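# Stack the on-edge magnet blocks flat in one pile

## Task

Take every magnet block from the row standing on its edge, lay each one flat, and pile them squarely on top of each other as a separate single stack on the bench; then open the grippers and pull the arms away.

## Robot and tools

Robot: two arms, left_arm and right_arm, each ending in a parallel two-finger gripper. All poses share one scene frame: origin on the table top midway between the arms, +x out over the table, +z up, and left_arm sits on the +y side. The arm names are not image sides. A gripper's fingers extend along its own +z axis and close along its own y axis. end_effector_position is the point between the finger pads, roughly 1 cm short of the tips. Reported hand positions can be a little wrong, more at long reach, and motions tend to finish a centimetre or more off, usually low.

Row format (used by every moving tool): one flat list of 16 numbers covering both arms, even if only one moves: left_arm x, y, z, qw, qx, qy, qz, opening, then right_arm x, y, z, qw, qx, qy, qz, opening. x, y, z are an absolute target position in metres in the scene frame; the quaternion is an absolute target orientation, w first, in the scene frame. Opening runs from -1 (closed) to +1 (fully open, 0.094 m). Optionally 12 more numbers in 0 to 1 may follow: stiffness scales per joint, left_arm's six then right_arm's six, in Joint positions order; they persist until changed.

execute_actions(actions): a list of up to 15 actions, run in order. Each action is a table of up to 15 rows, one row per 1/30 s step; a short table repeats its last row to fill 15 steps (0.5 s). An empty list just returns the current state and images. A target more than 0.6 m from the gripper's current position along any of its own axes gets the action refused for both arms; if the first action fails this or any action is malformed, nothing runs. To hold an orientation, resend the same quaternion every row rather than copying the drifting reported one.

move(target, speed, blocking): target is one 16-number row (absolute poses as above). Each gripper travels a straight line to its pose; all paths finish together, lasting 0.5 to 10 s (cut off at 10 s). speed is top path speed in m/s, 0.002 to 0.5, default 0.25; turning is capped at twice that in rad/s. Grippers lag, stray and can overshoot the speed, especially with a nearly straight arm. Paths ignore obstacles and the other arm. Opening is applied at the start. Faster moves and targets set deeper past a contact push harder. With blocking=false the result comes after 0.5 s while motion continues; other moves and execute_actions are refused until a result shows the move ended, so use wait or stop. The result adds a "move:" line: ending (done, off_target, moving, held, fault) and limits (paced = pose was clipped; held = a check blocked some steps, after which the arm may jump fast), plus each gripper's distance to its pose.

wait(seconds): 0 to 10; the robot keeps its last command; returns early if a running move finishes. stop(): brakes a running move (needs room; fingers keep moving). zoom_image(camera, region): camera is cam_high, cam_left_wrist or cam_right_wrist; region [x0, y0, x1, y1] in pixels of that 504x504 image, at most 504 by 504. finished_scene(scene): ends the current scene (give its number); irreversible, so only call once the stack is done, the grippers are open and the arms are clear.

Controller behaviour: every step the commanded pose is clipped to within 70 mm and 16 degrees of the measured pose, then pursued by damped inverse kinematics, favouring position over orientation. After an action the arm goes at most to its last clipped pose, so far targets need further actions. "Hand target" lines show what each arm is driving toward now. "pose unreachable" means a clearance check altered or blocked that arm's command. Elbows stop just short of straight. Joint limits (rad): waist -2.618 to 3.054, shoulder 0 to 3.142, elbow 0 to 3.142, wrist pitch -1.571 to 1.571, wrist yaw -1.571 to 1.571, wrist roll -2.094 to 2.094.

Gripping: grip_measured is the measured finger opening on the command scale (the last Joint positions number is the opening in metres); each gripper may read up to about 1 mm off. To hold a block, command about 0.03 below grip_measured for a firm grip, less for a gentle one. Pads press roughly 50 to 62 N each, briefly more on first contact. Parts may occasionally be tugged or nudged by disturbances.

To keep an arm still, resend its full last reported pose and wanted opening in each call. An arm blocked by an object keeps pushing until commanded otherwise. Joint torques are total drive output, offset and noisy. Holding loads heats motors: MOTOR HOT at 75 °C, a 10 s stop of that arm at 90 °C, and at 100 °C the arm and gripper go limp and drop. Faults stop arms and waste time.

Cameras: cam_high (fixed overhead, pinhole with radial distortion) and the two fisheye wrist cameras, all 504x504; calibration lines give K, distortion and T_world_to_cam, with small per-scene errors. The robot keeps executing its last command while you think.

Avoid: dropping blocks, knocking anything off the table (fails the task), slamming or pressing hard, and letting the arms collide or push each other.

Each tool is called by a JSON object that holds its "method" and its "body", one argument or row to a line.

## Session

{"method": "execute_actions", "body": {
  "actions": []
}}

{"method": "zoom_image", "body": {
  "camera": "cam_high",
  "region": [130,170,430,490]
}}

Scene clock: 0.00 s.
left_arm: end_effector_position=(+0.2638, +0.1512, +0.1514) grip_measured=+1.000 end_effector_quat_wxyz=(+0.412, +0.570, +0.711, -0.005) | right_arm: end_effector_position=(+0.3171, -0.5675, +0.1725) grip_measured=+1.000 end_effector_quat_wxyz=(+0.163, +0.711, +0.684, +0.026)
Joint positions: left_arm=[-0.55   0.886  0.617 -0.459  0.101  0.752  0.094] | right_arm=[-0.616  1.93   1.857 -1.169 -0.045  0.835  0.094]
Joint velocities: left_arm=[-0.002  0.012  0.002 -0.037 -0.066 -0.066  0.   ] | right_arm=[ 0.012  0.017 -0.007 -0.007  0.007  0.007  0.   ]
Joint torques (N m, as the arm reports them, + toward a larger angle): no reading
Hand target (left_arm): +0.267, +0.148, +0.162; +0.428, +0.566, +0.705, -0.006
Hand target (right_arm): +0.317, -0.569, +0.179; +0.172, +0.709, +0.683, +0.023
Joint stiffness scale: left_arm=[1. 1. 1. 1. 1. 1.] | right_arm=[1. 1. 1. 1. 1. 1.]
camera_calibration (this result's frames):
cam_left_wrist: T_world_to_cam=[[-0.819563, -0.322921, -0.473328, 0.34016], [-0.343467, 0.938073, -0.0452764, -0.01556], [0.458636, 0.125466, -0.879722, 0.0821249], [0, 0, 0, 1]] pos_world=[0.235772, 0.114137, 0.23255]
cam_right_wrist: T_world_to_cam=[[-0.965122, 0.100193, -0.241868, 0.398408], [-0.0973768, 0.720198, 0.686901, 0.32041], [0.243016, 0.686496, -0.685322, 0.543295], [0, 0, 0, 1]] pos_world=[0.283684, -0.643646, 0.248604]

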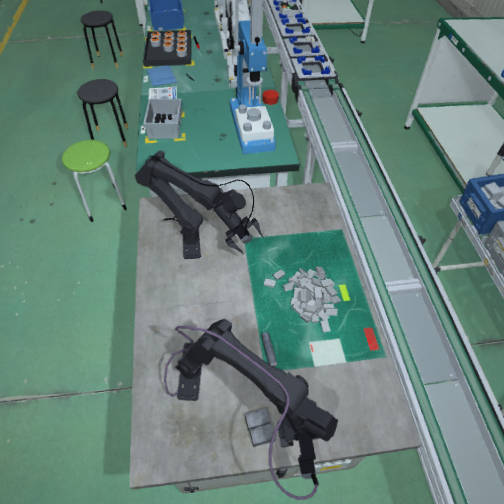

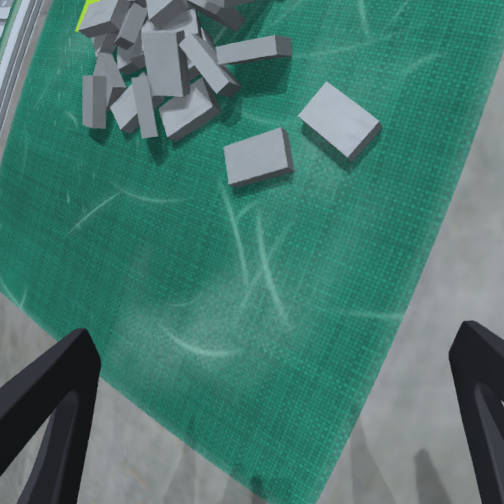

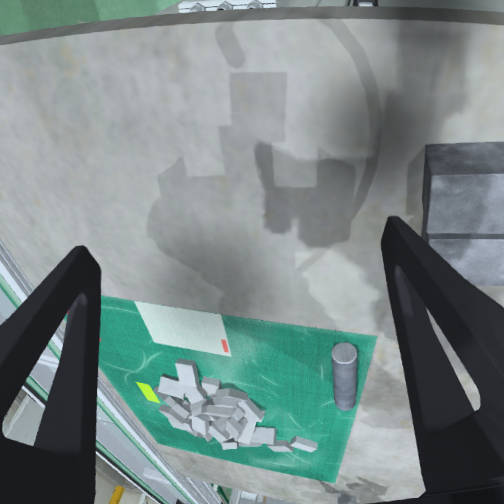

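Region (130, 170, 430, 490) of cam_high's 504x504 image, scaled by 1.575, with more detail than that image has; it fills the left 472 columns of this view, and the rest is white.

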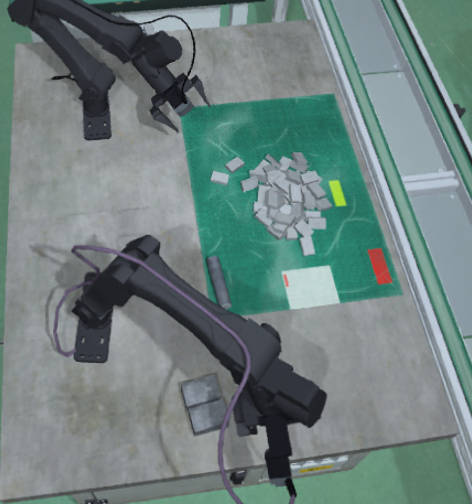

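{"method": "move", "body": {
  "target": [0.21,0.40,0.12,0,0,1,0,1,0.3,-0.25,0.18,0.3,0,0.95,0,0.3],
  "speed": 0.35
}}

Scene clock: 4.20 s.
left_arm: end_effector_position=(+0.2074, +0.3970, +0.1091) grip_measured=+1.000 end_effector_quat_wxyz=(-0.012, +0.015, +1.000, -0.000) | right_arm: end_effector_position=(+0.3008, -0.2545, +0.1696) grip_measured=+0.302 end_effector_quat_wxyz=(+0.279, +0.004, +0.960, +0.001)
Joint positions: left_arm=[ 0.401  1.309  1.005 -1.288 -0.008  0.427  0.094] | right_arm=[ 0.2    1.177  1.004 -0.833  0.019  0.037  0.061]
Joint velocities: left_arm=[-0.017  0.007  0.002  0.051 -0.037 -0.095  0.   ] | right_arm=[ 0.007  0.007 -0.007 -0.007 -0.007 -0.022  0.   ]
Joint torques (N m, as the arm reports them, + toward a larger angle): left_arm=[ 0.97 -2.69  8.08 -0.07 -0.01 -0.11] | right_arm=[ 0.45 -5.23  7.29  2.17  0.06 -0.07]
Hand target (left_arm): +0.211, +0.402, +0.118; -0.004, +0.004, +1.000, +0.005
Hand target (right_arm): +0.302, -0.254, +0.177; +0.300, -0.001, +0.954, -0.003
Off the commanded pose (left_arm): 0.012 m, 2 deg.
Off the commanded pose (right_arm): 0.011 m, 3 deg.
Joint stiffness scale: left_arm=[1. 1. 1. 1. 1. 1.] | right_arm=[1. 1. 1. 1. 1. 1.]
move: off_target (left_arm, right_arm)
camera_calibration (this result's frames):
cam_left_wrist: T_world_to_cam=[[-0.0581856, -0.998255, 0.0100987, 0.410726], [-0.771497, 0.0513838, 0.634154, 0.0991708], [-0.633566, 0.0291075, -0.773141, 0.293131], [0, 0, 0, 1]] pos_world=[0.286126, 0.396381, 0.159594]
cam_right_wrist: T_world_to_cam=[[-0.0989206, -0.995031, -0.0113157, -0.227845], [-0.920045, 0.0871217, 0.382003, 0.233514], [-0.379119, 0.048199, -0.924092, 0.395609], [0, 0, 0, 1]] pos_world=[0.342288, -0.266124, 0.273798]

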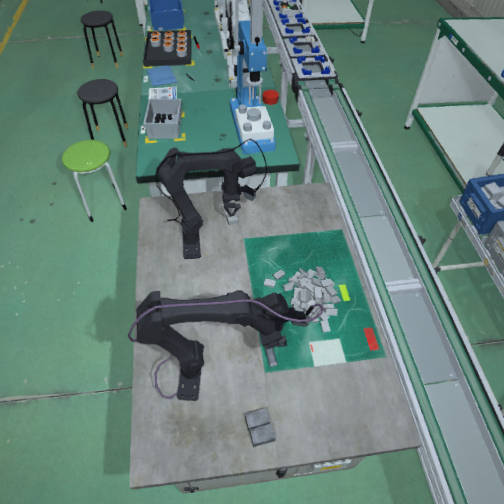

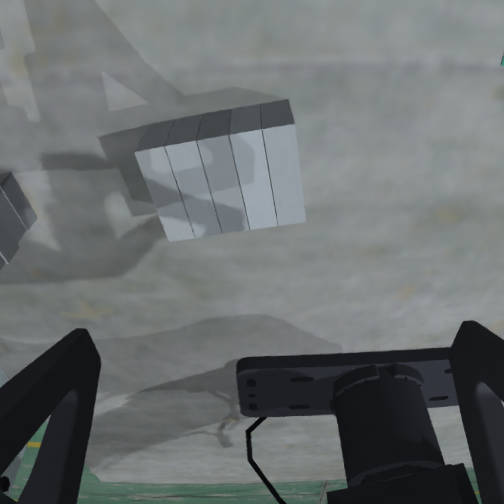

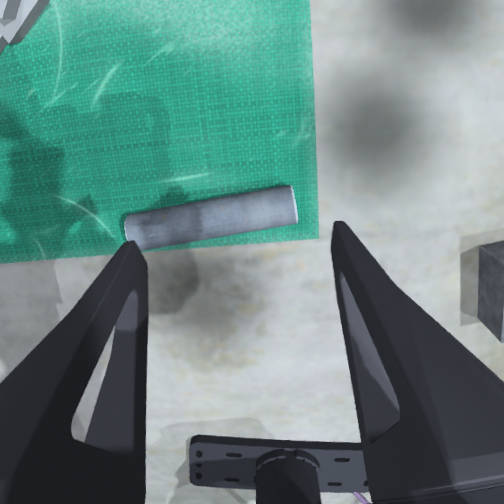

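{"method": "move", "body": {
  "target": [0.215,0.413,0.055,0,-0.065,0.998,0,0.85,0.24,-0.15,0.16,0.38,-0.35,0.83,0.2,0.3],
  "speed": 0.3
}}

{"method": "move", "body": {
  "target": [0.211,0.41,0.013,0,-0.06,0.998,0,0.85,0.18,-0.09,0.14,0.38,-0.596,0.596,0.38,0.3],
  "speed": 0.25
}}

{"method": "move", "body": {
  "target": [0.211,0.41,0.013,0,-0.06,0.998,0,0.2,0.18,-0.09,0.14,0.38,-0.596,0.596,0.38,0.3]
}}

Scene clock: 6.57 s.
left_arm: end_effector_position=(+0.2156, +0.4121, +0.0590) grip_measured=+0.852 end_effector_quat_wxyz=(-0.004, -0.055, +0.998, +0.003) | right_arm: end_effector_position=(+0.2419, -0.1516, +0.1527) grip_measured=+0.302 end_effector_quat_wxyz=(+0.361, -0.343, +0.844, +0.200)
Joint positions: left_arm=[ 0.451  1.383  0.859 -1.051 -0.009  0.339  0.087] | right_arm=[ 0.2    0.949  0.683 -0.665 -0.605 -0.532  0.061]
Joint velocities: left_arm=[ 0.017 -0.007 -0.012  0.037 -0.007 -0.022  0.   ] | right_arm=[ 0.002  0.007 -0.012  0.051 -0.007 -0.007 -0.001]
Joint torques (N m, as the arm reports them, + toward a larger angle): left_arm=[ 0.99 -2.98  4.45  0.32  0.1  -0.13] | right_arm=[-0.28 -2.94  7.47  2.18 -0.49 -0.09]
Hand target (left_arm): +0.216, +0.414, +0.055; -0.000, -0.065, +0.998, +0.001
Hand target (right_arm): +0.242, -0.149, +0.159; +0.377, -0.351, +0.833, +0.202
Off the commanded pose (left_arm): 0.004 m, 1 deg.
Off the commanded pose (right_arm): 0.008 m, 3 deg.
Joint stiffness scale: left_arm=[1. 1. 1. 1. 1. 1.] | right_arm=[1. 1. 1. 1. 1. 1.]
move: off_target (right_arm)
camera_calibration (this result's frames):
cam_left_wrist: T_world_to_cam=[[0.0796835, -0.996819, 0.00138363, 0.396972], [-0.780897, -0.0615604, 0.621618, 0.185884], [-0.619556, -0.0506132, -0.783319, 0.289542], [0, 0, 0, 1]] pos_world=[0.292912, 0.421807, 0.110706]
cam_right_wrist: T_world_to_cam=[[0.659555, -0.741607, -0.122499, -0.25951], [-0.732213, -0.670732, 0.118247, 0.0566644], [-0.169857, 0.0117052, -0.985399, 0.30593], [0, 0, 0, 1]] pos_world=[0.264615, -0.158029, 0.262973]

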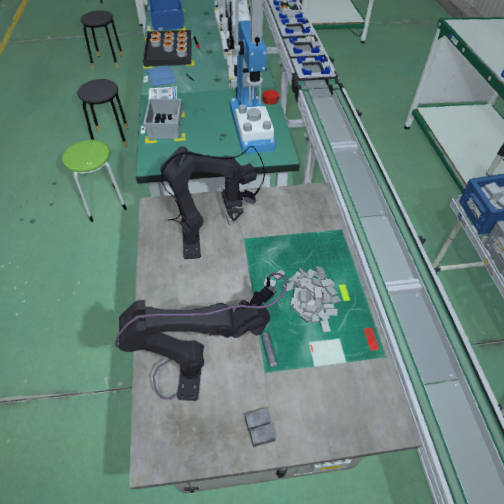

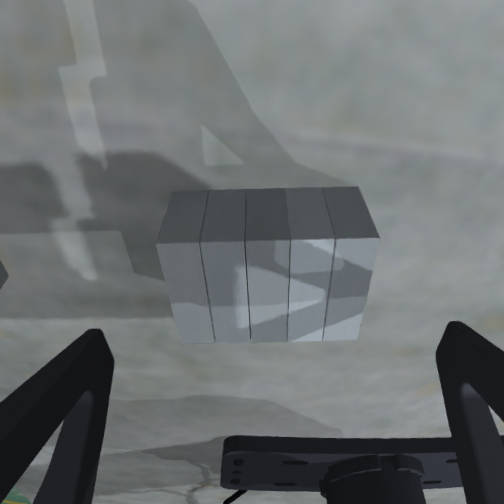

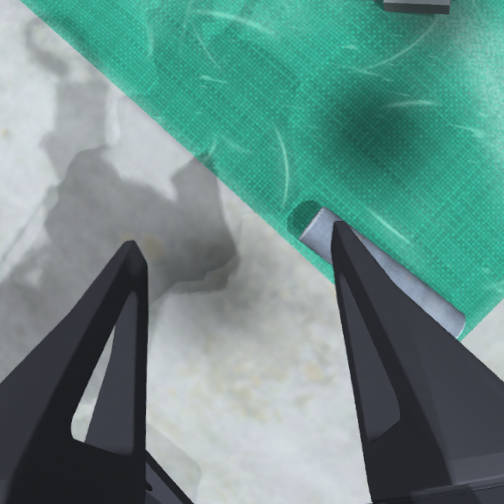

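Scene clock: 8.80 s.
left_arm: end_effector_position=(+0.2120, +0.4103, +0.0167) grip_measured=+0.852 end_effector_quat_wxyz=(-0.003, -0.055, +0.999, +0.004) | right_arm: end_effector_position=(+0.1807, -0.0931, +0.1345) grip_measured=+0.302 end_effector_quat_wxyz=(-0.375, +0.600, -0.605, -0.365)
Joint positions: left_arm=[ 0.451  1.433  0.72  -0.859 -0.009  0.339  0.087] | right_arm=[ 0.218  1.235  0.659 -0.86  -1.096 -1.428  0.061]
Joint velocities: left_arm=[ 0.022  0.012 -0.007 -0.007 -0.007 -0.037 -0.   ] | right_arm=[-0.007 -0.007 -0.002 -0.081 -0.022 -0.095  0.001]
Joint torques (N m, as the arm reports them, + toward a larger angle): left_arm=[ 0.68 -2.96  4.07  0.31  0.12 -0.05] | right_arm=[ 0.65 -1.27  9.16  0.68 -0.82 -0.05]
Hand target (left_arm): +0.212, +0.411, +0.013; +0.000, -0.060, +0.998, +0.000
Hand target (right_arm): +0.180, -0.089, +0.142; -0.376, +0.598, -0.597, -0.380
Off the commanded pose (left_arm): 0.004 m, 1 deg.
Off the commanded pose (right_arm): 0.006 m, 2 deg.
Joint stiffness scale: left_arm=[1. 1. 1. 1. 1. 1.] | right_arm=[1. 1. 1. 1. 1. 1.]
move: done
camera_calibration (this result's frames):
cam_left_wrist: T_world_to_cam=[[0.0796815, -0.99682, 0.000559468, 0.395621], [-0.782178, -0.062176, 0.619945, 0.209792], [-0.617939, -0.0498358, -0.784645, 0.253533], [0, 0, 0, 1]] pos_world=[0.289239, 0.420042, 0.0686522]
cam_right_wrist: T_world_to_cam=[[0.995093, -0.0877456, -0.0457249, -0.188037], [-0.0934157, -0.985468, -0.141865, -0.0564858], [-0.0326125, 0.14544, -0.988829, 0.264949], [0, 0, 0, 1]] pos_world=[0.190478, -0.110699, 0.245378]

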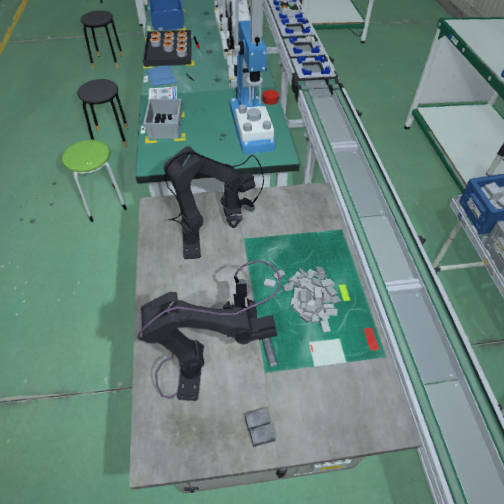

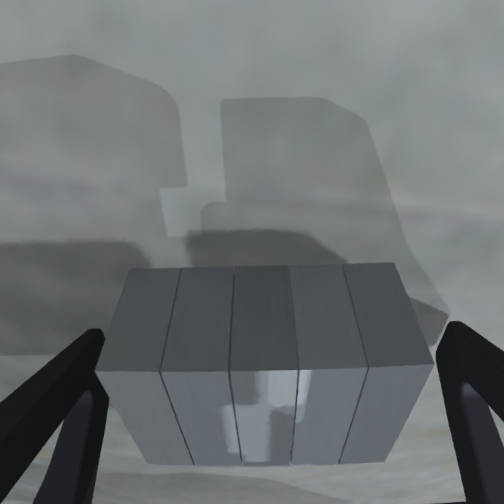

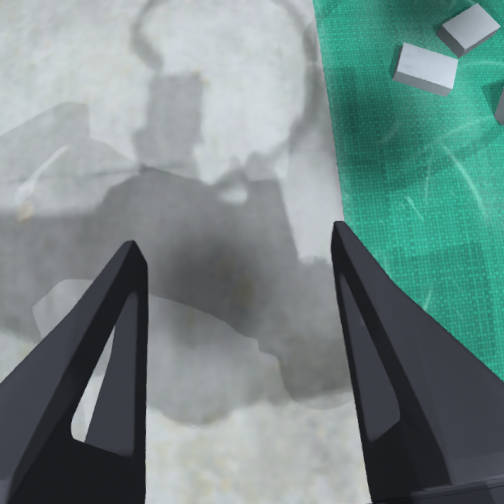

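Scene clock: 9.50 s.
left_arm: end_effector_position=(+0.2117, +0.4115, +0.0167) grip_measured=+0.208 end_effector_quat_wxyz=(-0.003, -0.055, +0.998, +0.007) | right_arm: end_effector_position=(+0.1805, -0.0927, +0.1354) grip_measured=+0.302 end_effector_quat_wxyz=(-0.377, +0.602, -0.602, -0.365)
Joint positions: left_arm=[ 0.451  1.433  0.72  -0.859 -0.015  0.339  0.057] | right_arm=[ 0.218  1.235  0.659 -0.86  -1.102 -1.436  0.061]
Joint velocities: left_arm=[ 0.012 -0.002  0.002  0.007 -0.022  0.037 -0.001] | right_arm=[-0.007  0.007 -0.012 -0.037  0.051 -0.066 -0.001]
Joint torques (N m, as the arm reports them, + toward a larger angle): left_arm=[ 0.7  -3.24  3.9   0.3   0.18 -0.06] | right_arm=[ 0.11 -1.41  8.02  0.76 -0.85 -0.09]
Hand target (left_arm): +0.211, +0.410, +0.013; -0.000, -0.060, +0.998, +0.000
Hand target (right_arm): +0.180, -0.090, +0.140; -0.380, +0.596, -0.597, -0.380
Off the commanded pose (left_arm): 0.004 m, 1 deg.
Off the commanded pose (right_arm): 0.005 m, 2 deg.
Joint stiffness scale: left_arm=[1. 1. 1. 1. 1. 1.] | right_arm=[1. 1. 1. 1. 1. 1.]
move: done
camera_calibration (this result's frames):
cam_left_wrist: T_world_to_cam=[[0.0796663, -0.996805, -0.00576528, 0.39687], [-0.780862, -0.0660007, 0.621208, 0.21087], [-0.619603, -0.0449874, -0.783625, 0.251736], [0, 0, 0, 1]] pos_world=[0.289019, 0.420845, 0.0685607]
cam_right_wrist: T_world_to_cam=[[0.995759, -0.0831519, -0.0393717, -0.188365], [-0.0881085, -0.985063, -0.147948, -0.0560186], [-0.0264814, 0.15079, -0.988211, 0.265073], [0, 0, 0, 1]] pos_world=[0.18965, -0.110815, 0.246244]

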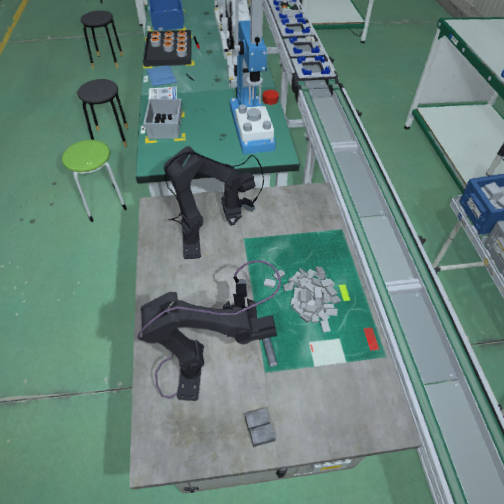

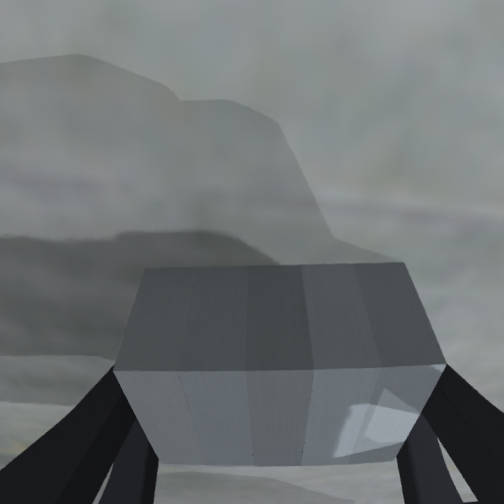

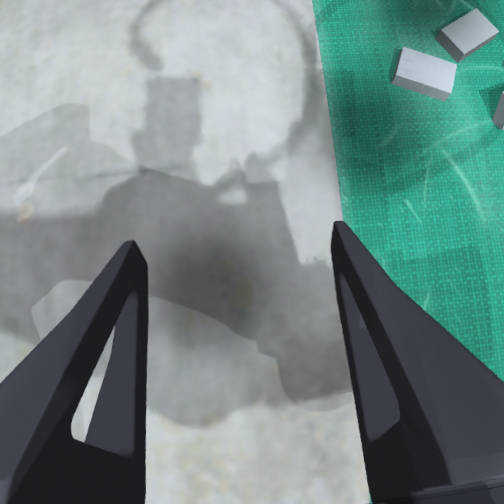

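{"method": "move", "body": {
  "target": [0.22,0.36,0.13,0,0,1,0,0.16,0.18,-0.09,0.14,0.38,-0.596,0.596,0.38,0.3],
  "speed": 0.15
}}

{"method": "move", "body": {
  "target": [0.18,0.01,0.19,0.03,0.045,0.672,-0.739,0.16,0.178,-0.05,0.135,0.39,-0.59,0.59,0.39,0.3],
  "speed": 0.22
}}

Scene clock: 11.10 s.
left_arm: end_effector_position=(+0.2101, +0.3601, +0.1120) grip_measured=+0.191 end_effector_quat_wxyz=(-0.028, -0.001, +1.000, -0.006) | right_arm: end_effector_position=(+0.1805, -0.0926, +0.1355) grip_measured=+0.302 end_effector_quat_wxyz=(-0.378, +0.602, -0.601, -0.366)
Joint positions: left_arm=[ 0.223  1.308  1.014 -1.334  0.     0.217  0.056] | right_arm=[ 0.218  1.235  0.659 -0.86  -1.103 -1.437  0.061]
Joint velocities: left_arm=[ 0.002 -0.017  0.002  0.007  0.022 -0.051 -0.   ] | right_arm=[-0.007 -0.002 -0.012  0.022 -0.022  0.007 -0.   ]
Joint torques (N m, as the arm reports them, + toward a larger angle): left_arm=[-1.05 -5.    8.92 -0.24  0.08 -0.11] | right_arm=[ 0.1  -1.38  8.03  0.75 -0.8  -0.09]
Hand target (left_arm): +0.217, +0.358, +0.130; +0.001, -0.000, +1.000, -0.002
Hand target (right_arm): +0.180, -0.090, +0.140; -0.380, +0.596, -0.597, -0.380
Off the commanded pose (left_arm): 0.021 m, 3 deg.
Off the commanded pose (right_arm): 0.005 m, 2 deg.
Joint stiffness scale: left_arm=[1. 1. 1. 1. 1. 1.] | right_arm=[1. 1. 1. 1. 1. 1.]
move: off_target (left_arm)
camera_calibration (this result's frames):
cam_left_wrist: T_world_to_cam=[[-0.0258154, -0.999417, 0.0223587, 0.366296], [-0.751739, 0.0341513, 0.658575, 0.100666], [-0.658955, 0.000193476, -0.752182, 0.311539], [0, 0, 0, 1]] pos_world=[0.290421, 0.362584, 0.159848]
cam_right_wrist: T_world_to_cam=[[0.995852, -0.0824454, -0.0385034, -0.18839], [-0.0873093, -0.984955, -0.149132, -0.055879], [-0.0256289, 0.151875, -0.988067, 0.265164], [0, 0, 0, 1]] pos_world=[0.189526, -0.110842, 0.246413]

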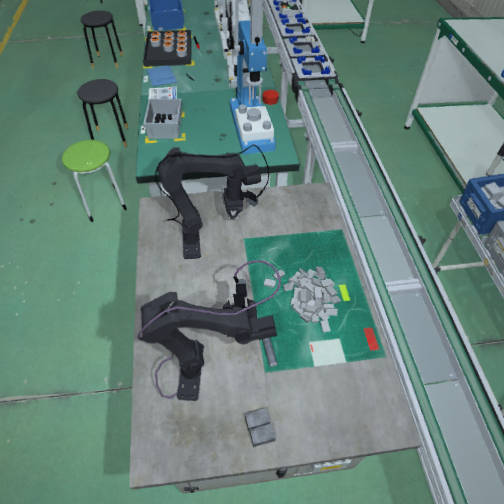

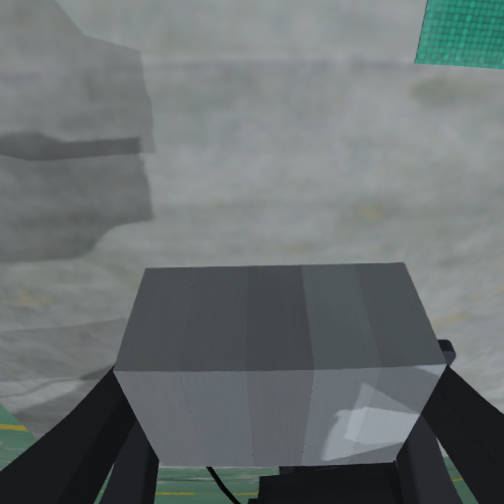

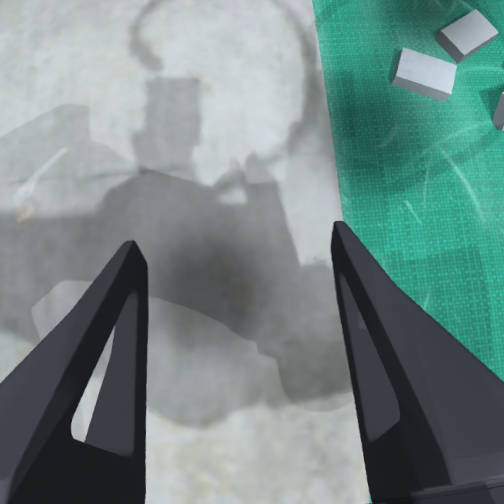

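Scene clock: 16.50 s.
left_arm: end_effector_position=(+0.1825, +0.0086, +0.1615) grip_measured=+0.191 end_effector_quat_wxyz=(+0.007, +0.001, +0.705, -0.709) | right_arm: end_effector_position=(+0.1831, -0.0527, +0.1293) grip_measured=+0.302 end_effector_quat_wxyz=(-0.381, +0.586, -0.601, -0.388)
Joint positions: left_arm=[-0.704  1.547  0.227  1.327  0.854 -1.565  0.056] | right_arm=[ 0.41   1.208  0.554 -0.417 -1.085 -0.995  0.061]
Joint velocities: left_arm=[ 0.012  0.017  0.002  0.081  0.007 -0.051 -0.001] | right_arm=[-0.007  0.002 -0.002 -0.051  0.022  0.037 -0.001]
Joint torques (N m, as the arm reports them, + toward a larger angle): left_arm=[-1.06 -4.01  4.2   2.96 -0.02 -0.06] | right_arm=[ 0.64 -4.76  6.46  1.71 -0.59  0.03]
Hand target (left_arm): +0.178, +0.008, +0.190; +0.042, +0.042, +0.669, -0.741
Hand target (right_arm): +0.179, -0.051, +0.134; -0.390, +0.590, -0.590, -0.389
Off the commanded pose (left_arm): 0.029 m, 8 deg.
Off the commanded pose (right_arm): 0.008 m, 2 deg.
Joint stiffness scale: left_arm=[1. 1. 1. 1. 1. 1.] | right_arm=[1. 1. 1. 1. 1. 1.]
move: off_target (left_arm); limits=paced
camera_calibration (this result's frames):
cam_left_wrist: T_world_to_cam=[[-0.0405091, 0.0125849, 0.9991, -0.150551], [-0.792318, 0.608809, -0.0397937, 0.174615], [-0.608762, -0.793217, -0.014691, 0.20919], [0, 0, 0, 1]] pos_world=[0.259599, 0.061521, 0.160437]
cam_right_wrist: T_world_to_cam=[[0.993447, -0.0844707, -0.0769917, -0.182661], [-0.0975987, -0.977526, -0.186862, -0.0101223], [-0.059477, 0.193152, -0.979365, 0.260292], [0, 0, 0, 1]] pos_world=[0.195958, -0.0756001, 0.238966]

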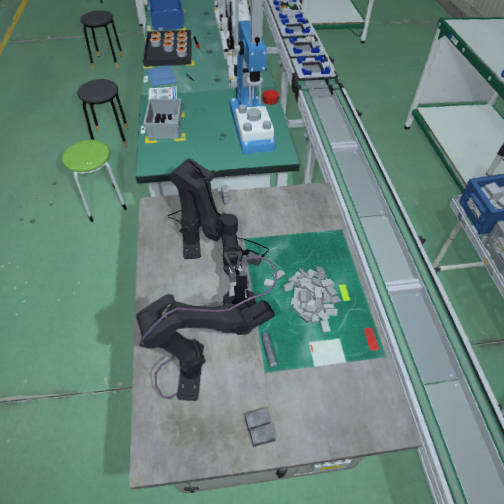

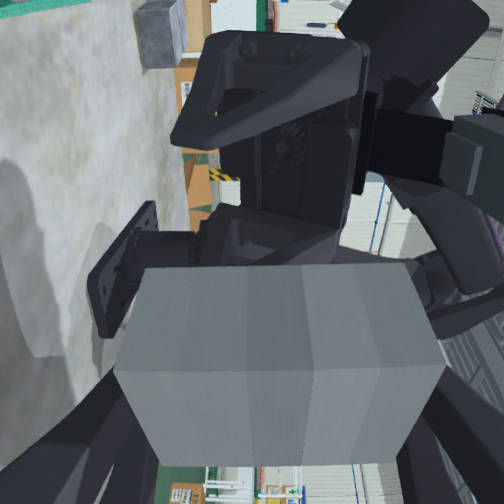

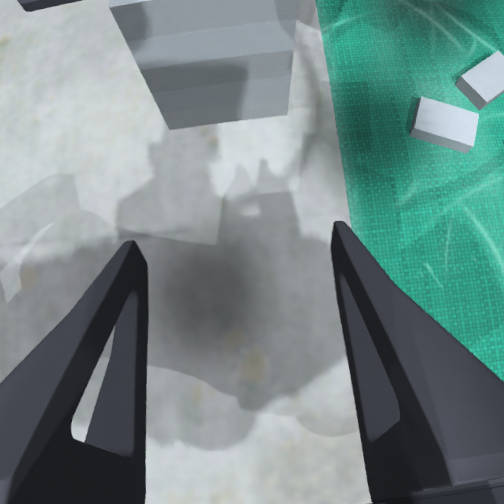

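Want right measured z≈0.135, y≈0.016.

{"method": "execute_actions", "body": {
  "actions": [
    [[0.18,0.01,0.19,0.03,0.045,0.672,-0.739,0.16,0.178,-0.03,0.137,0.39,-0.59,0.59,0.39,0.3]],
    [[0.18,0.01,0.19,0.03,0.045,0.672,-0.739,0.16,0.178,-0.005,0.138,0.39,-0.59,0.59,0.39,0.3]],
    [[0.18,0.01,0.19,0.03,0.045,0.672,-0.739,0.16,0.178,0.019,0.138,0.39,-0.59,0.59,0.39,0.2]],
    [[0.18,0.01,0.19,0.03,0.045,0.672,-0.739,0.16,0.178,0.019,0.138,0.39,-0.59,0.59,0.39,0.0]]
  ]
}}

Scene clock: 18.70 s.
left_arm: end_effector_position=(+0.1761, +0.0086, +0.1623) grip_measured=+0.191 end_effector_quat_wxyz=(-0.007, +0.012, +0.704, -0.710) | right_arm: end_effector_position=(+0.1806, +0.0166, +0.1417) grip_measured=+0.002 end_effector_quat_wxyz=(-0.393, +0.589, -0.592, -0.386)
Joint positions: left_arm=[-0.704  1.548  0.227  1.334  0.89  -1.573  0.056] | right_arm=[ 0.728  1.237  0.534  0.037 -0.882 -0.553  0.047]
Joint velocities: left_arm=[-0.017 -0.012  0.017  0.022  0.051 -0.022 -0.001] | right_arm=[ 0.022 -0.002 -0.017  0.007 -0.051  0.007 -0.   ]
Joint torques (N m, as the arm reports them, + toward a larger angle): left_arm=[ 0.94 -4.71  4.83  2.61  0.07 -0.04] | right_arm=[ 0.78 -2.16  6.93  2.37 -0.32  0.02]
Hand target (left_arm): +0.179, +0.010, +0.189; +0.031, +0.045, +0.674, -0.737
Hand target (right_arm): +0.178, +0.019, +0.138; -0.390, +0.590, -0.590, -0.390
Off the commanded pose (left_arm): 0.028 m, 8 deg.
Off the commanded pose (right_arm): 0.005 m, 1 deg.
Joint stiffness scale: left_arm=[1. 1. 1. 1. 1. 1.] | right_arm=[1. 1. 1. 1. 1. 1.]
camera_calibration (this result's frames):
cam_left_wrist: T_world_to_cam=[[-0.0370223, 0.0171069, 0.999168, -0.152282], [-0.770073, 0.636736, -0.0394353, 0.165371], [-0.63688, -0.770892, -0.0103999, 0.209419], [0, 0, 0, 1]] pos_world=[0.255085, 0.0587474, 0.160855]
cam_right_wrist: T_world_to_cam=[[0.995467, -0.0801398, -0.0512248, -0.177454], [-0.0890731, -0.974356, -0.206632, 0.0608561], [-0.0333517, 0.210258, -0.977077, 0.253544], [0, 0, 0, 1]] pos_world=[0.190527, -0.00823536, 0.251216]

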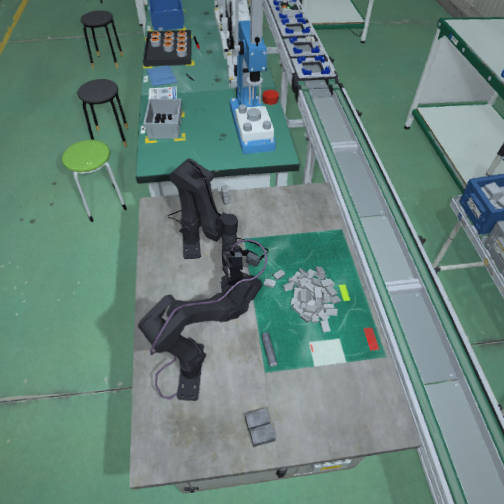

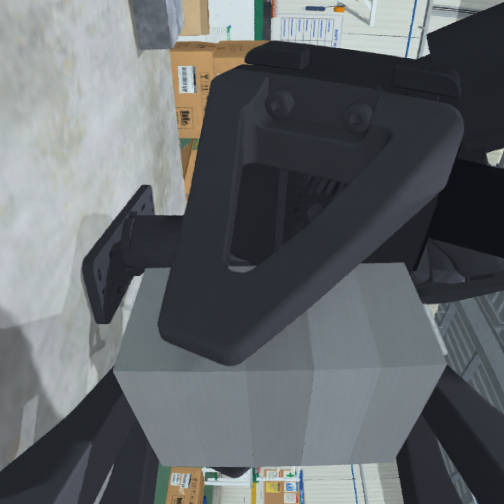

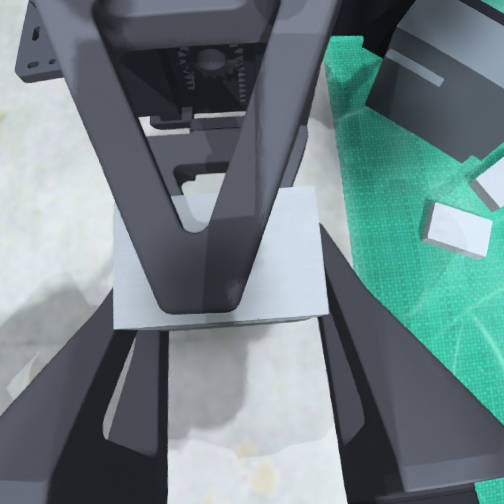

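{"method": "execute_actions", "body": {
  "actions": [
    [[0.18,0.01,0.19,0.03,0.045,0.672,-0.739,0.16,0.176,0.017,0.131,0.39,-0.59,0.59,0.39,0.1]],
    [[0.18,0.01,0.19,0.03,0.045,0.672,-0.739,0.16,0.176,0.017,0.13,0.39,-0.59,0.59,0.39,-0.06]]
  ]
}}

Scene clock: 19.87 s.
left_arm: end_effector_position=(+0.1761, +0.0086, +0.1623) grip_measured=+0.191 end_effector_quat_wxyz=(-0.007, +0.012, +0.704, -0.710) | right_arm: end_effector_position=(+0.1788, +0.0153, +0.1365) grip_measured=-0.058 end_effector_quat_wxyz=(-0.397, +0.589, -0.589, -0.385)
Joint positions: left_arm=[-0.704  1.548  0.227  1.334  0.89  -1.573  0.056] | right_arm=[ 0.728  1.237  0.505  0.075 -0.881 -0.553  0.044]
Joint velocities: left_arm=[-0.002 -0.002  0.007  0.007 -0.066 -0.037  0.001] | right_arm=[-0.012 -0.007 -0.007  0.007 -0.007 -0.037  0.   ]
Joint torques (N m, as the arm reports them, + toward a larger angle): left_arm=[ 0.98 -4.71  4.86  2.61  0.06 -0.03] | right_arm=[ 0.53 -1.53  6.74  2.33 -0.34  0.02]
Hand target (left_arm): +0.179, +0.010, +0.189; +0.031, +0.045, +0.674, -0.737
Hand target (right_arm): +0.176, +0.017, +0.130; -0.390, +0.590, -0.590, -0.390
Off the commanded pose (left_arm): 0.028 m, 8 deg.
Off the commanded pose (right_arm): 0.007 m, 1 deg.
Joint stiffness scale: left_arm=[1. 1. 1. 1. 1. 1.] | right_arm=[1. 1. 1. 1. 1. 1.]
camera_calibration (this result's frames):
cam_left_wrist: T_world_to_cam=[[-0.0370223, 0.0171069, 0.999168, -0.152282], [-0.770073, 0.636736, -0.0394353, 0.165371], [-0.63688, -0.770892, -0.0103999, 0.209419], [0, 0, 0, 1]] pos_world=[0.255085, 0.0587474, 0.160855]
cam_right_wrist: T_world_to_cam=[[0.995784, -0.0806649, -0.0436665, -0.17709], [-0.0881365, -0.973308, -0.211904, 0.0589458], [-0.0254077, 0.214859, -0.976314, 0.247092], [0, 0, 0, 1]] pos_world=[0.187817, -0.0100026, 0.245998]

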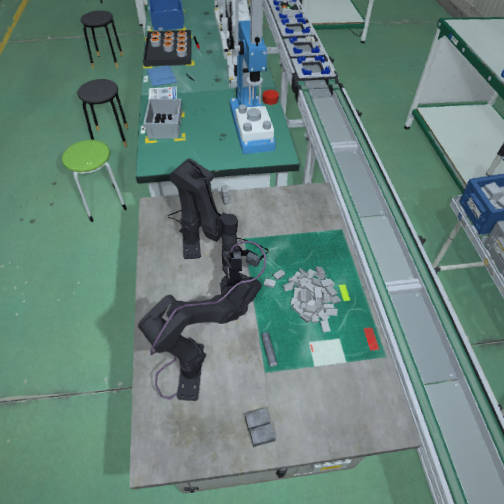

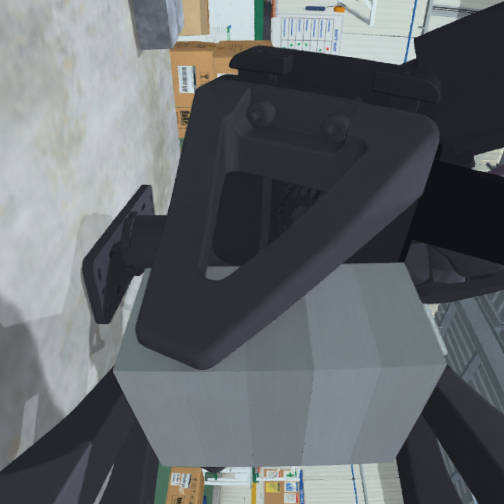

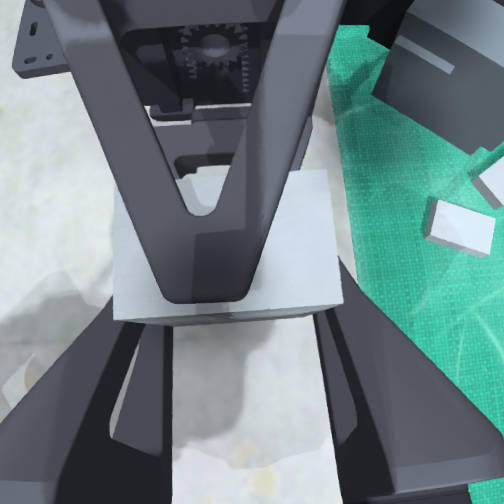

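{"method": "execute_actions", "body": {
  "actions": [
    [[0.18,0.01,0.19,0.03,0.045,0.672,-0.739,0.16,0.177,0.017,0.133,0.39,-0.59,0.59,0.39,-0.2]],
    [[0.177,0.01,0.178,0.01,0.028,0.69,-0.724,0.16,0.178,0.019,0.15,0.415,-0.592,0.565,0.398,-0.2]],
    [[0.177,0.01,0.17,0,0.02,0.695,-0.718,0.4,0.178,0.02,0.158,0.43,-0.593,0.55,0.402,-0.2]],
    [[0.177,0.01,0.168,0,0.02,0.695,-0.718,0.6,0.178,0.02,0.158,0.43,-0.593,0.55,0.402,-0.2]],
    [[0.177,0.04,0.165,0,0.02,0.695,-0.718,0.6,0.178,0.02,0.158,0.43,-0.593,0.55,0.402,-0.2]],
    [[0.177,0.075,0.16,0,0.01,0.707,-0.707,0.6,0.178,0.02,0.158,0.43,-0.593,0.55,0.402,-0.2]]
  ]
}}

{"method": "move", "body": {
  "target": [0.177,0.11,0.13,-0.01,0,0.75,-0.66,0.6,0.178,0.02,0.04,0.43,-0.593,0.55,0.402,-0.2],
  "speed": 0.06
}}

Scene clock: 23.13 s.
left_arm: end_effector_position=(+0.1801, +0.0721, +0.1589) grip_measured=+0.598 end_effector_quat_wxyz=(-0.005, +0.003, +0.707, -0.707) | right_arm: end_effector_position=(+0.1758, +0.0143, +0.1338) grip_measured=-0.121 end_effector_quat_wxyz=(-0.391, +0.586, -0.592, -0.391)
Joint positions: left_arm=[-0.412  1.407  0.104  1.305  1.167 -1.575  0.075] | right_arm=[ 0.727  1.237  0.493  0.079 -0.891 -0.543  0.041]
Joint velocities: left_arm=[ 0.017 -0.042 -0.012 -0.081  0.095 -0.007 -0.002] | right_arm=[-0.002  0.012  0.002 -0.022  0.022 -0.066  0.   ]
Joint torques (N m, as the arm reports them, + toward a larger angle): left_arm=[ 1.03 -3.77  3.31  1.4   0.11  0.13] | right_arm=[-0.8  -4.44  8.58  3.03 -0.86 -0.06]
Hand target (left_arm): +0.177, +0.075, +0.159; +0.001, +0.011, +0.707, -0.707
Hand target (right_arm): +0.177, +0.019, +0.157; -0.428, +0.595, -0.550, -0.401
Off the commanded pose (left_arm): 0.004 m, 1 deg.
Off the commanded pose (right_arm): 0.025 m, 7 deg.
Joint stiffness scale: left_arm=[1. 1. 1. 1. 1. 1.] | right_arm=[1. 1. 1. 1. 1. 1.]
camera_calibration (this result's frames):
cam_left_wrist: T_world_to_cam=[[-0.0271125, 0.00904729, 0.999591, -0.151122], [-0.78051, 0.624568, -0.0268232, 0.128581], [-0.624555, -0.780918, -0.0098721, 0.25929], [0, 0, 0, 1]] pos_world=[0.258203, 0.123543, 0.157068]
cam_right_wrist: T_world_to_cam=[[0.995009, -0.0777812, -0.0625153, -0.171636], [-0.0893666, -0.973306, -0.211398, 0.0572765], [-0.0444037, 0.215929, -0.975399, 0.247783], [0, 0, 0, 1]] pos_world=[0.1869, -0.011106, 0.243066]

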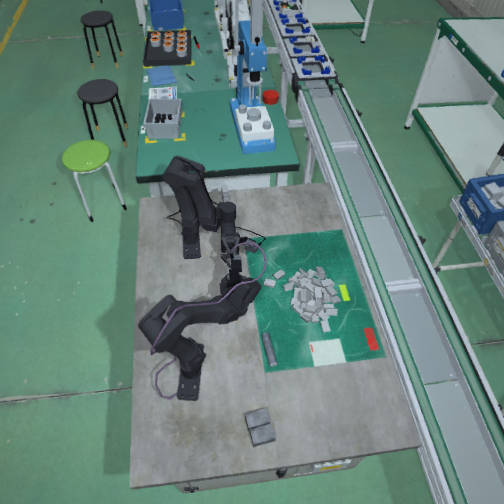

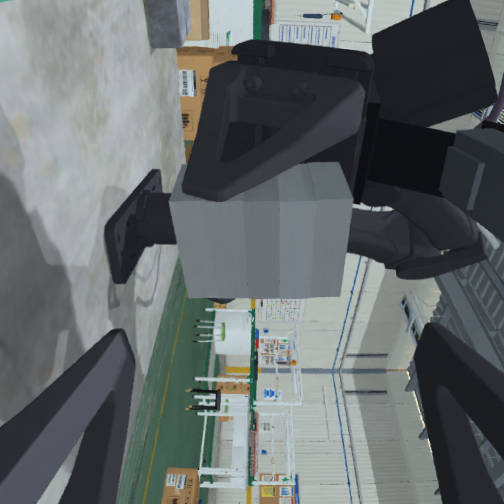

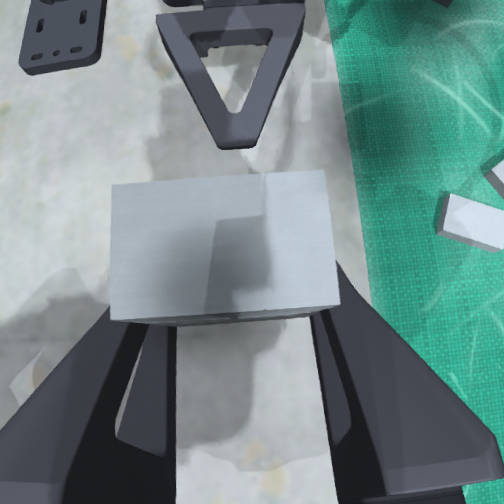

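Scene clock: 25.60 s.
left_arm: end_effector_position=(+0.1697, +0.1103, +0.1162) grip_measured=+0.598 end_effector_quat_wxyz=(-0.032, -0.020, +0.757, -0.653) | right_arm: end_effector_position=(+0.1787, +0.0164, +0.0263) grip_measured=-0.121 end_effector_quat_wxyz=(-0.404, +0.591, -0.581, -0.387)
Joint positions: left_arm=[-0.213  1.158  0.148  0.358  1.329 -1.01   0.075] | right_arm=[ 0.727  1.8    0.293  0.867 -0.893 -0.556  0.041]
Joint velocities: left_arm=[ 0.002 -0.002  0.027 -0.095  0.022  0.11   0.   ] | right_arm=[ 0.007 -0.012 -0.007  0.007 -0.007 -0.022 -0.   ]
Joint torques (N m, as the arm reports them, + toward a larger angle): left_arm=[ 0.98 -2.91  7.41  1.11  0.56  0.11] | right_arm=[-0.85 -4.8   3.73  3.12 -0.83  0.05]
Hand target (left_arm): +0.177, +0.110, +0.129; -0.010, +0.001, +0.752, -0.659
Hand target (right_arm): +0.178, +0.020, +0.041; -0.427, +0.595, -0.550, -0.401
Off the commanded pose (left_arm): 0.016 m, 4 deg.
Off the commanded pose (right_arm): 0.014 m, 5 deg.
Joint stiffness scale: left_arm=[1. 1. 1. 1. 1. 1.] | right_arm=[1. 1. 1. 1. 1. 1.]
move: off_target (left_arm, right_arm)
camera_calibration (this result's frames):
cam_left_wrist: T_world_to_cam=[[0.044179, -0.138388, 0.989392, -0.103684], [-0.773192, 0.622408, 0.121583, 0.0772287], [-0.632631, -0.770361, -0.0795034, 0.290481], [0, 0, 0, 1]] pos_world=[0.248061, 0.161359, 0.116289]
cam_right_wrist: T_world_to_cam=[[0.997007, -0.0706872, -0.0313094, -0.182381], [-0.0759776, -0.970754, -0.227737, 0.0348204], [-0.0142956, 0.229434, -0.973219, 0.136921], [0, 0, 0, 1]] pos_world=[0.186438, -0.0105043, 0.135474]

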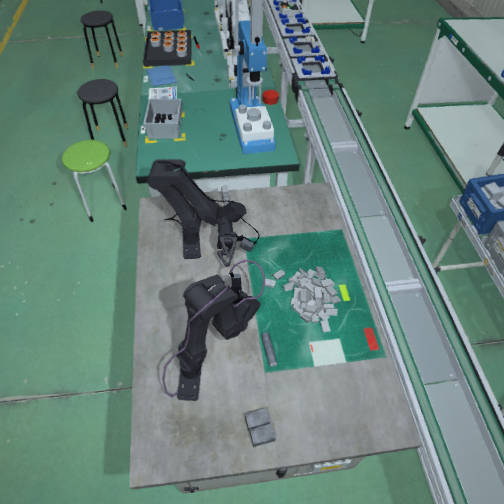

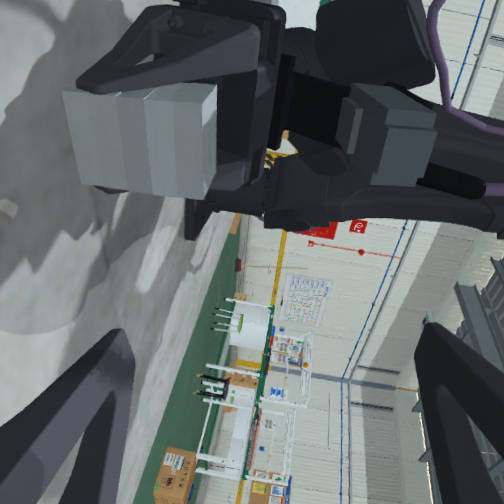

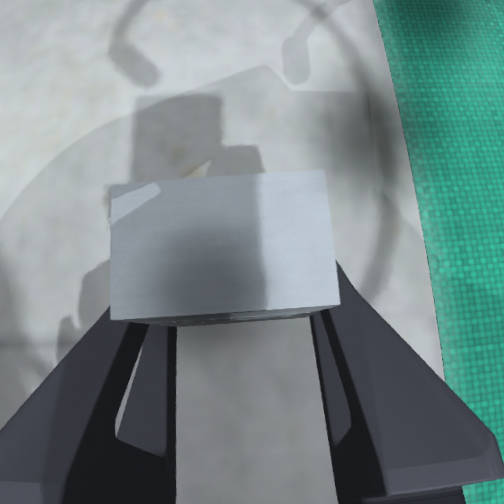

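{"method": "execute_actions", "body": {
  "actions": [
    [[0.177,0.11,0.13,-0.01,0,0.75,-0.66,0.6,0.178,0.02,0.032,0.425,-0.593,0.557,0.4,-0.17]],
    [[0.177,0.11,0.13,-0.01,0,0.75,-0.66,0.6,0.178,0.02,0.024,0.42,-0.593,0.563,0.397,-0.17]],
    [[0.177,0.11,0.13,-0.01,0,0.75,-0.66,0.6,0.178,0.018,0.015,0.408,-0.591,0.576,0.39,-0.17]],
    [[0.177,0.11,0.13,-0.01,0,0.75,-0.66,0.6,0.178,0.017,0.007,0.397,-0.589,0.589,0.385,-0.17]],
    [[0.177,0.11,0.13,-0.01,0,0.75,-0.66,0.6,0.178,0.017,0.012,0.397,-0.589,0.589,0.385,-0.08]],
    [[0.177,0.11,0.13,-0.01,0,0.75,-0.66,0.6,0.178,0.017,0.014,0.397,-0.589,0.589,0.385,0.4]]
  ]
}}

{"method": "move", "body": {
  "target": [0.19,0.17,0.16,0,0,0.85,-0.53,0.6,0.17,-0.11,0.1,0.354,-0.612,0.612,0.354,0.4],
  "speed": 0.15
}}

Scene clock: 29.00 s.
left_arm: end_effector_position=(+0.1690, +0.1105, +0.1153) grip_measured=+0.598 end_effector_quat_wxyz=(-0.036, -0.023, +0.757, -0.652) | right_arm: end_effector_position=(+0.1808, +0.0165, +0.0116) grip_measured=+0.398 end_effector_quat_wxyz=(-0.401, +0.588, -0.589, -0.384)
Joint positions: left_arm=[-0.213  1.158  0.149  0.344  1.329 -1.005  0.075] | right_arm=[ 0.729  1.893  0.293  0.955 -0.877 -0.546  0.066]
Joint velocities: left_arm=[-0.007 -0.007  0.002  0.051  0.051 -0.066 -0.   ] | right_arm=[-0.012 -0.012 -0.012 -0.007 -0.095 -0.051 -0.   ]
Joint torques (N m, as the arm reports them, + toward a larger angle): left_arm=[ 0.71 -3.16  6.88  1.38  0.54 -0.04] | right_arm=[ 0.54 -7.26  3.23  1.79 -0.27  0.02]
Hand target (left_arm): +0.176, +0.110, +0.130; -0.010, +0.000, +0.751, -0.660
Hand target (right_arm): +0.178, +0.017, +0.014; -0.397, +0.589, -0.589, -0.385
Off the commanded pose (left_arm): 0.017 m, 4 deg.
Off the commanded pose (right_arm): 0.004 m, 1 deg.
Joint stiffness scale: left_arm=[1. 1. 1. 1. 1. 1.] | right_arm=[1. 1. 1. 1. 1. 1.]
camera_calibration (this result's frames):
cam_left_wrist: T_world_to_cam=[[0.0517556, -0.141064, 0.988647, -0.103617], [-0.771765, 0.622636, 0.129242, 0.075548], [-0.633798, -0.769692, -0.0766432, 0.289873], [0, 0, 0, 1]] pos_world=[0.247389, 0.161458, 0.114893]
cam_right_wrist: T_world_to_cam=[[0.99561, -0.0851337, -0.0388951, -0.184383], [-0.0915833, -0.971838, -0.217126, 0.0344402], [-0.019315, 0.219735, -0.975368, 0.123786], [0, 0, 0, 1]] pos_world=[0.189118, -0.00942707, 0.121044]

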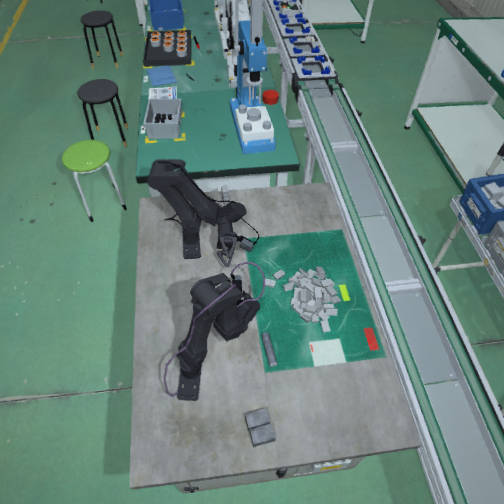

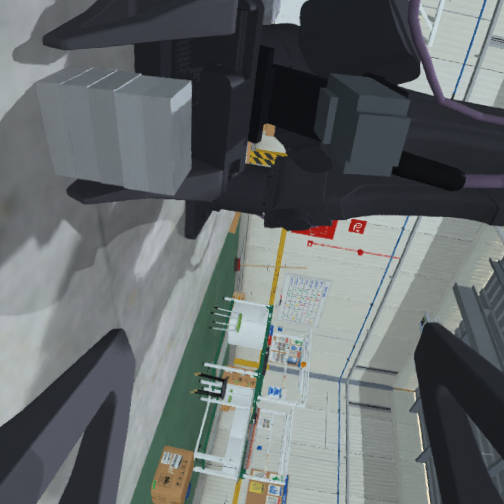

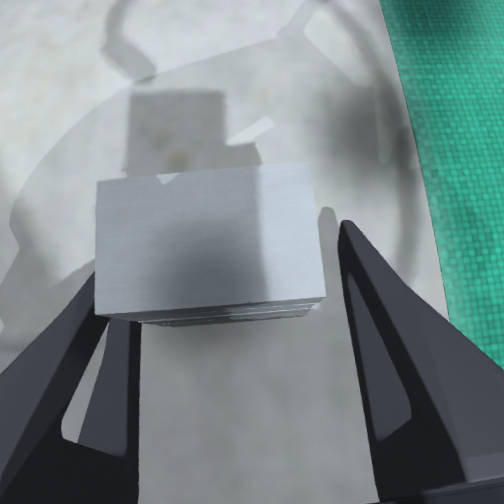

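Scene clock: 31.17 s.
left_arm: end_effector_position=(+0.1801, +0.1695, +0.1500) grip_measured=+0.598 end_effector_quat_wxyz=(-0.017, -0.001, +0.854, -0.520) | right_arm: end_effector_position=(+0.1634, -0.1078, +0.0949) grip_measured=+0.398 end_effector_quat_wxyz=(-0.352, +0.617, -0.611, -0.349)
Joint positions: left_arm=[ 0.058  1.211  0.712 -1.235  1.087  0.152  0.075] | right_arm=[ 0.167  1.27   0.556 -0.859 -1.037 -1.582  0.066]
Joint velocities: left_arm=[-0.012 -0.022 -0.002 -0.081 -0.022 -0.007  0.   ] | right_arm=[ 0.012  0.007 -0.012  0.022 -0.022 -0.037  0.001]
Joint torques (N m, as the arm reports them, + toward a larger angle): left_arm=[ 1.16 -1.33  7.76 -0.29  0.76  0.13] | right_arm=[-0.83 -1.18  8.63  0.41 -0.69 -0.09]
Hand target (left_arm): +0.188, +0.171, +0.159; -0.003, +0.003, +0.851, -0.526
Hand target (right_arm): +0.167, -0.108, +0.100; -0.354, +0.611, -0.611, -0.356
Off the commanded pose (left_arm): 0.014 m, 2 deg.
Off the commanded pose (right_arm): 0.009 m, 1 deg.
Joint stiffness scale: left_arm=[1. 1. 1. 1. 1. 1.] | right_arm=[1. 1. 1. 1. 1. 1.]
move: off_target (left_arm)
camera_calibration (this result's frames):
cam_left_wrist: T_world_to_cam=[[-0.00996026, -0.451443, 0.892244, -0.0520249], [-0.770702, 0.571987, 0.280801, 0.0285246], [-0.637118, -0.684857, -0.353625, 0.372815], [0, 0, 0, 1]] pos_world=[0.258993, 0.215523, 0.170246]
cam_right_wrist: T_world_to_cam=[[0.996642, -0.0711268, -0.0405766, -0.172859], [-0.0741657, -0.994105, -0.0790871, -0.0881777], [-0.0347122, 0.0818308, -0.996042, 0.22157], [0, 0, 0, 1]] pos_world=[0.17343, -0.118084, 0.206705]

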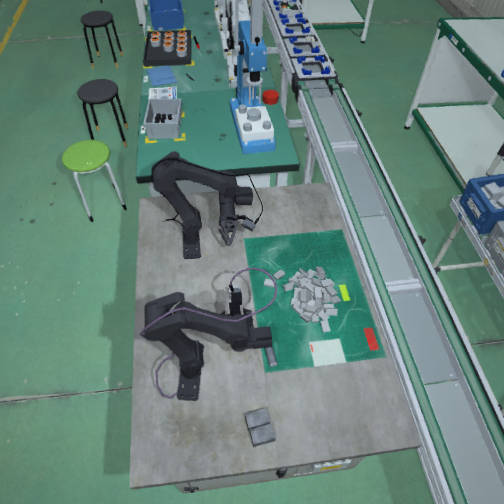

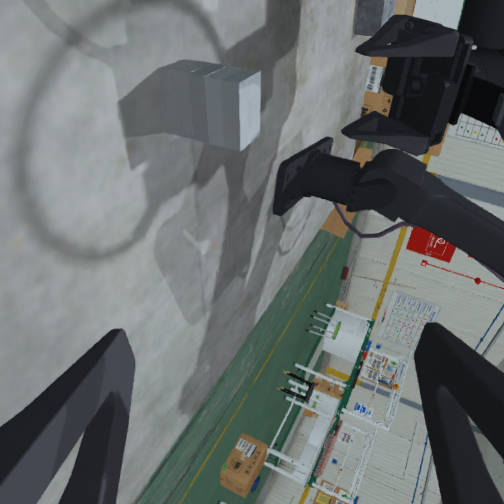

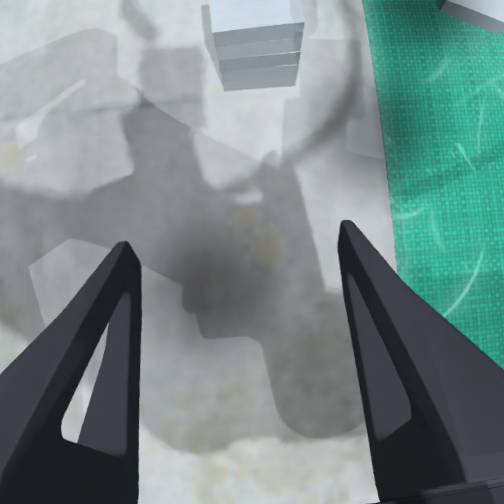

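{"method": "finished_scene", "body": {
  "scene": 2
}}

The scene is finished: the task was done.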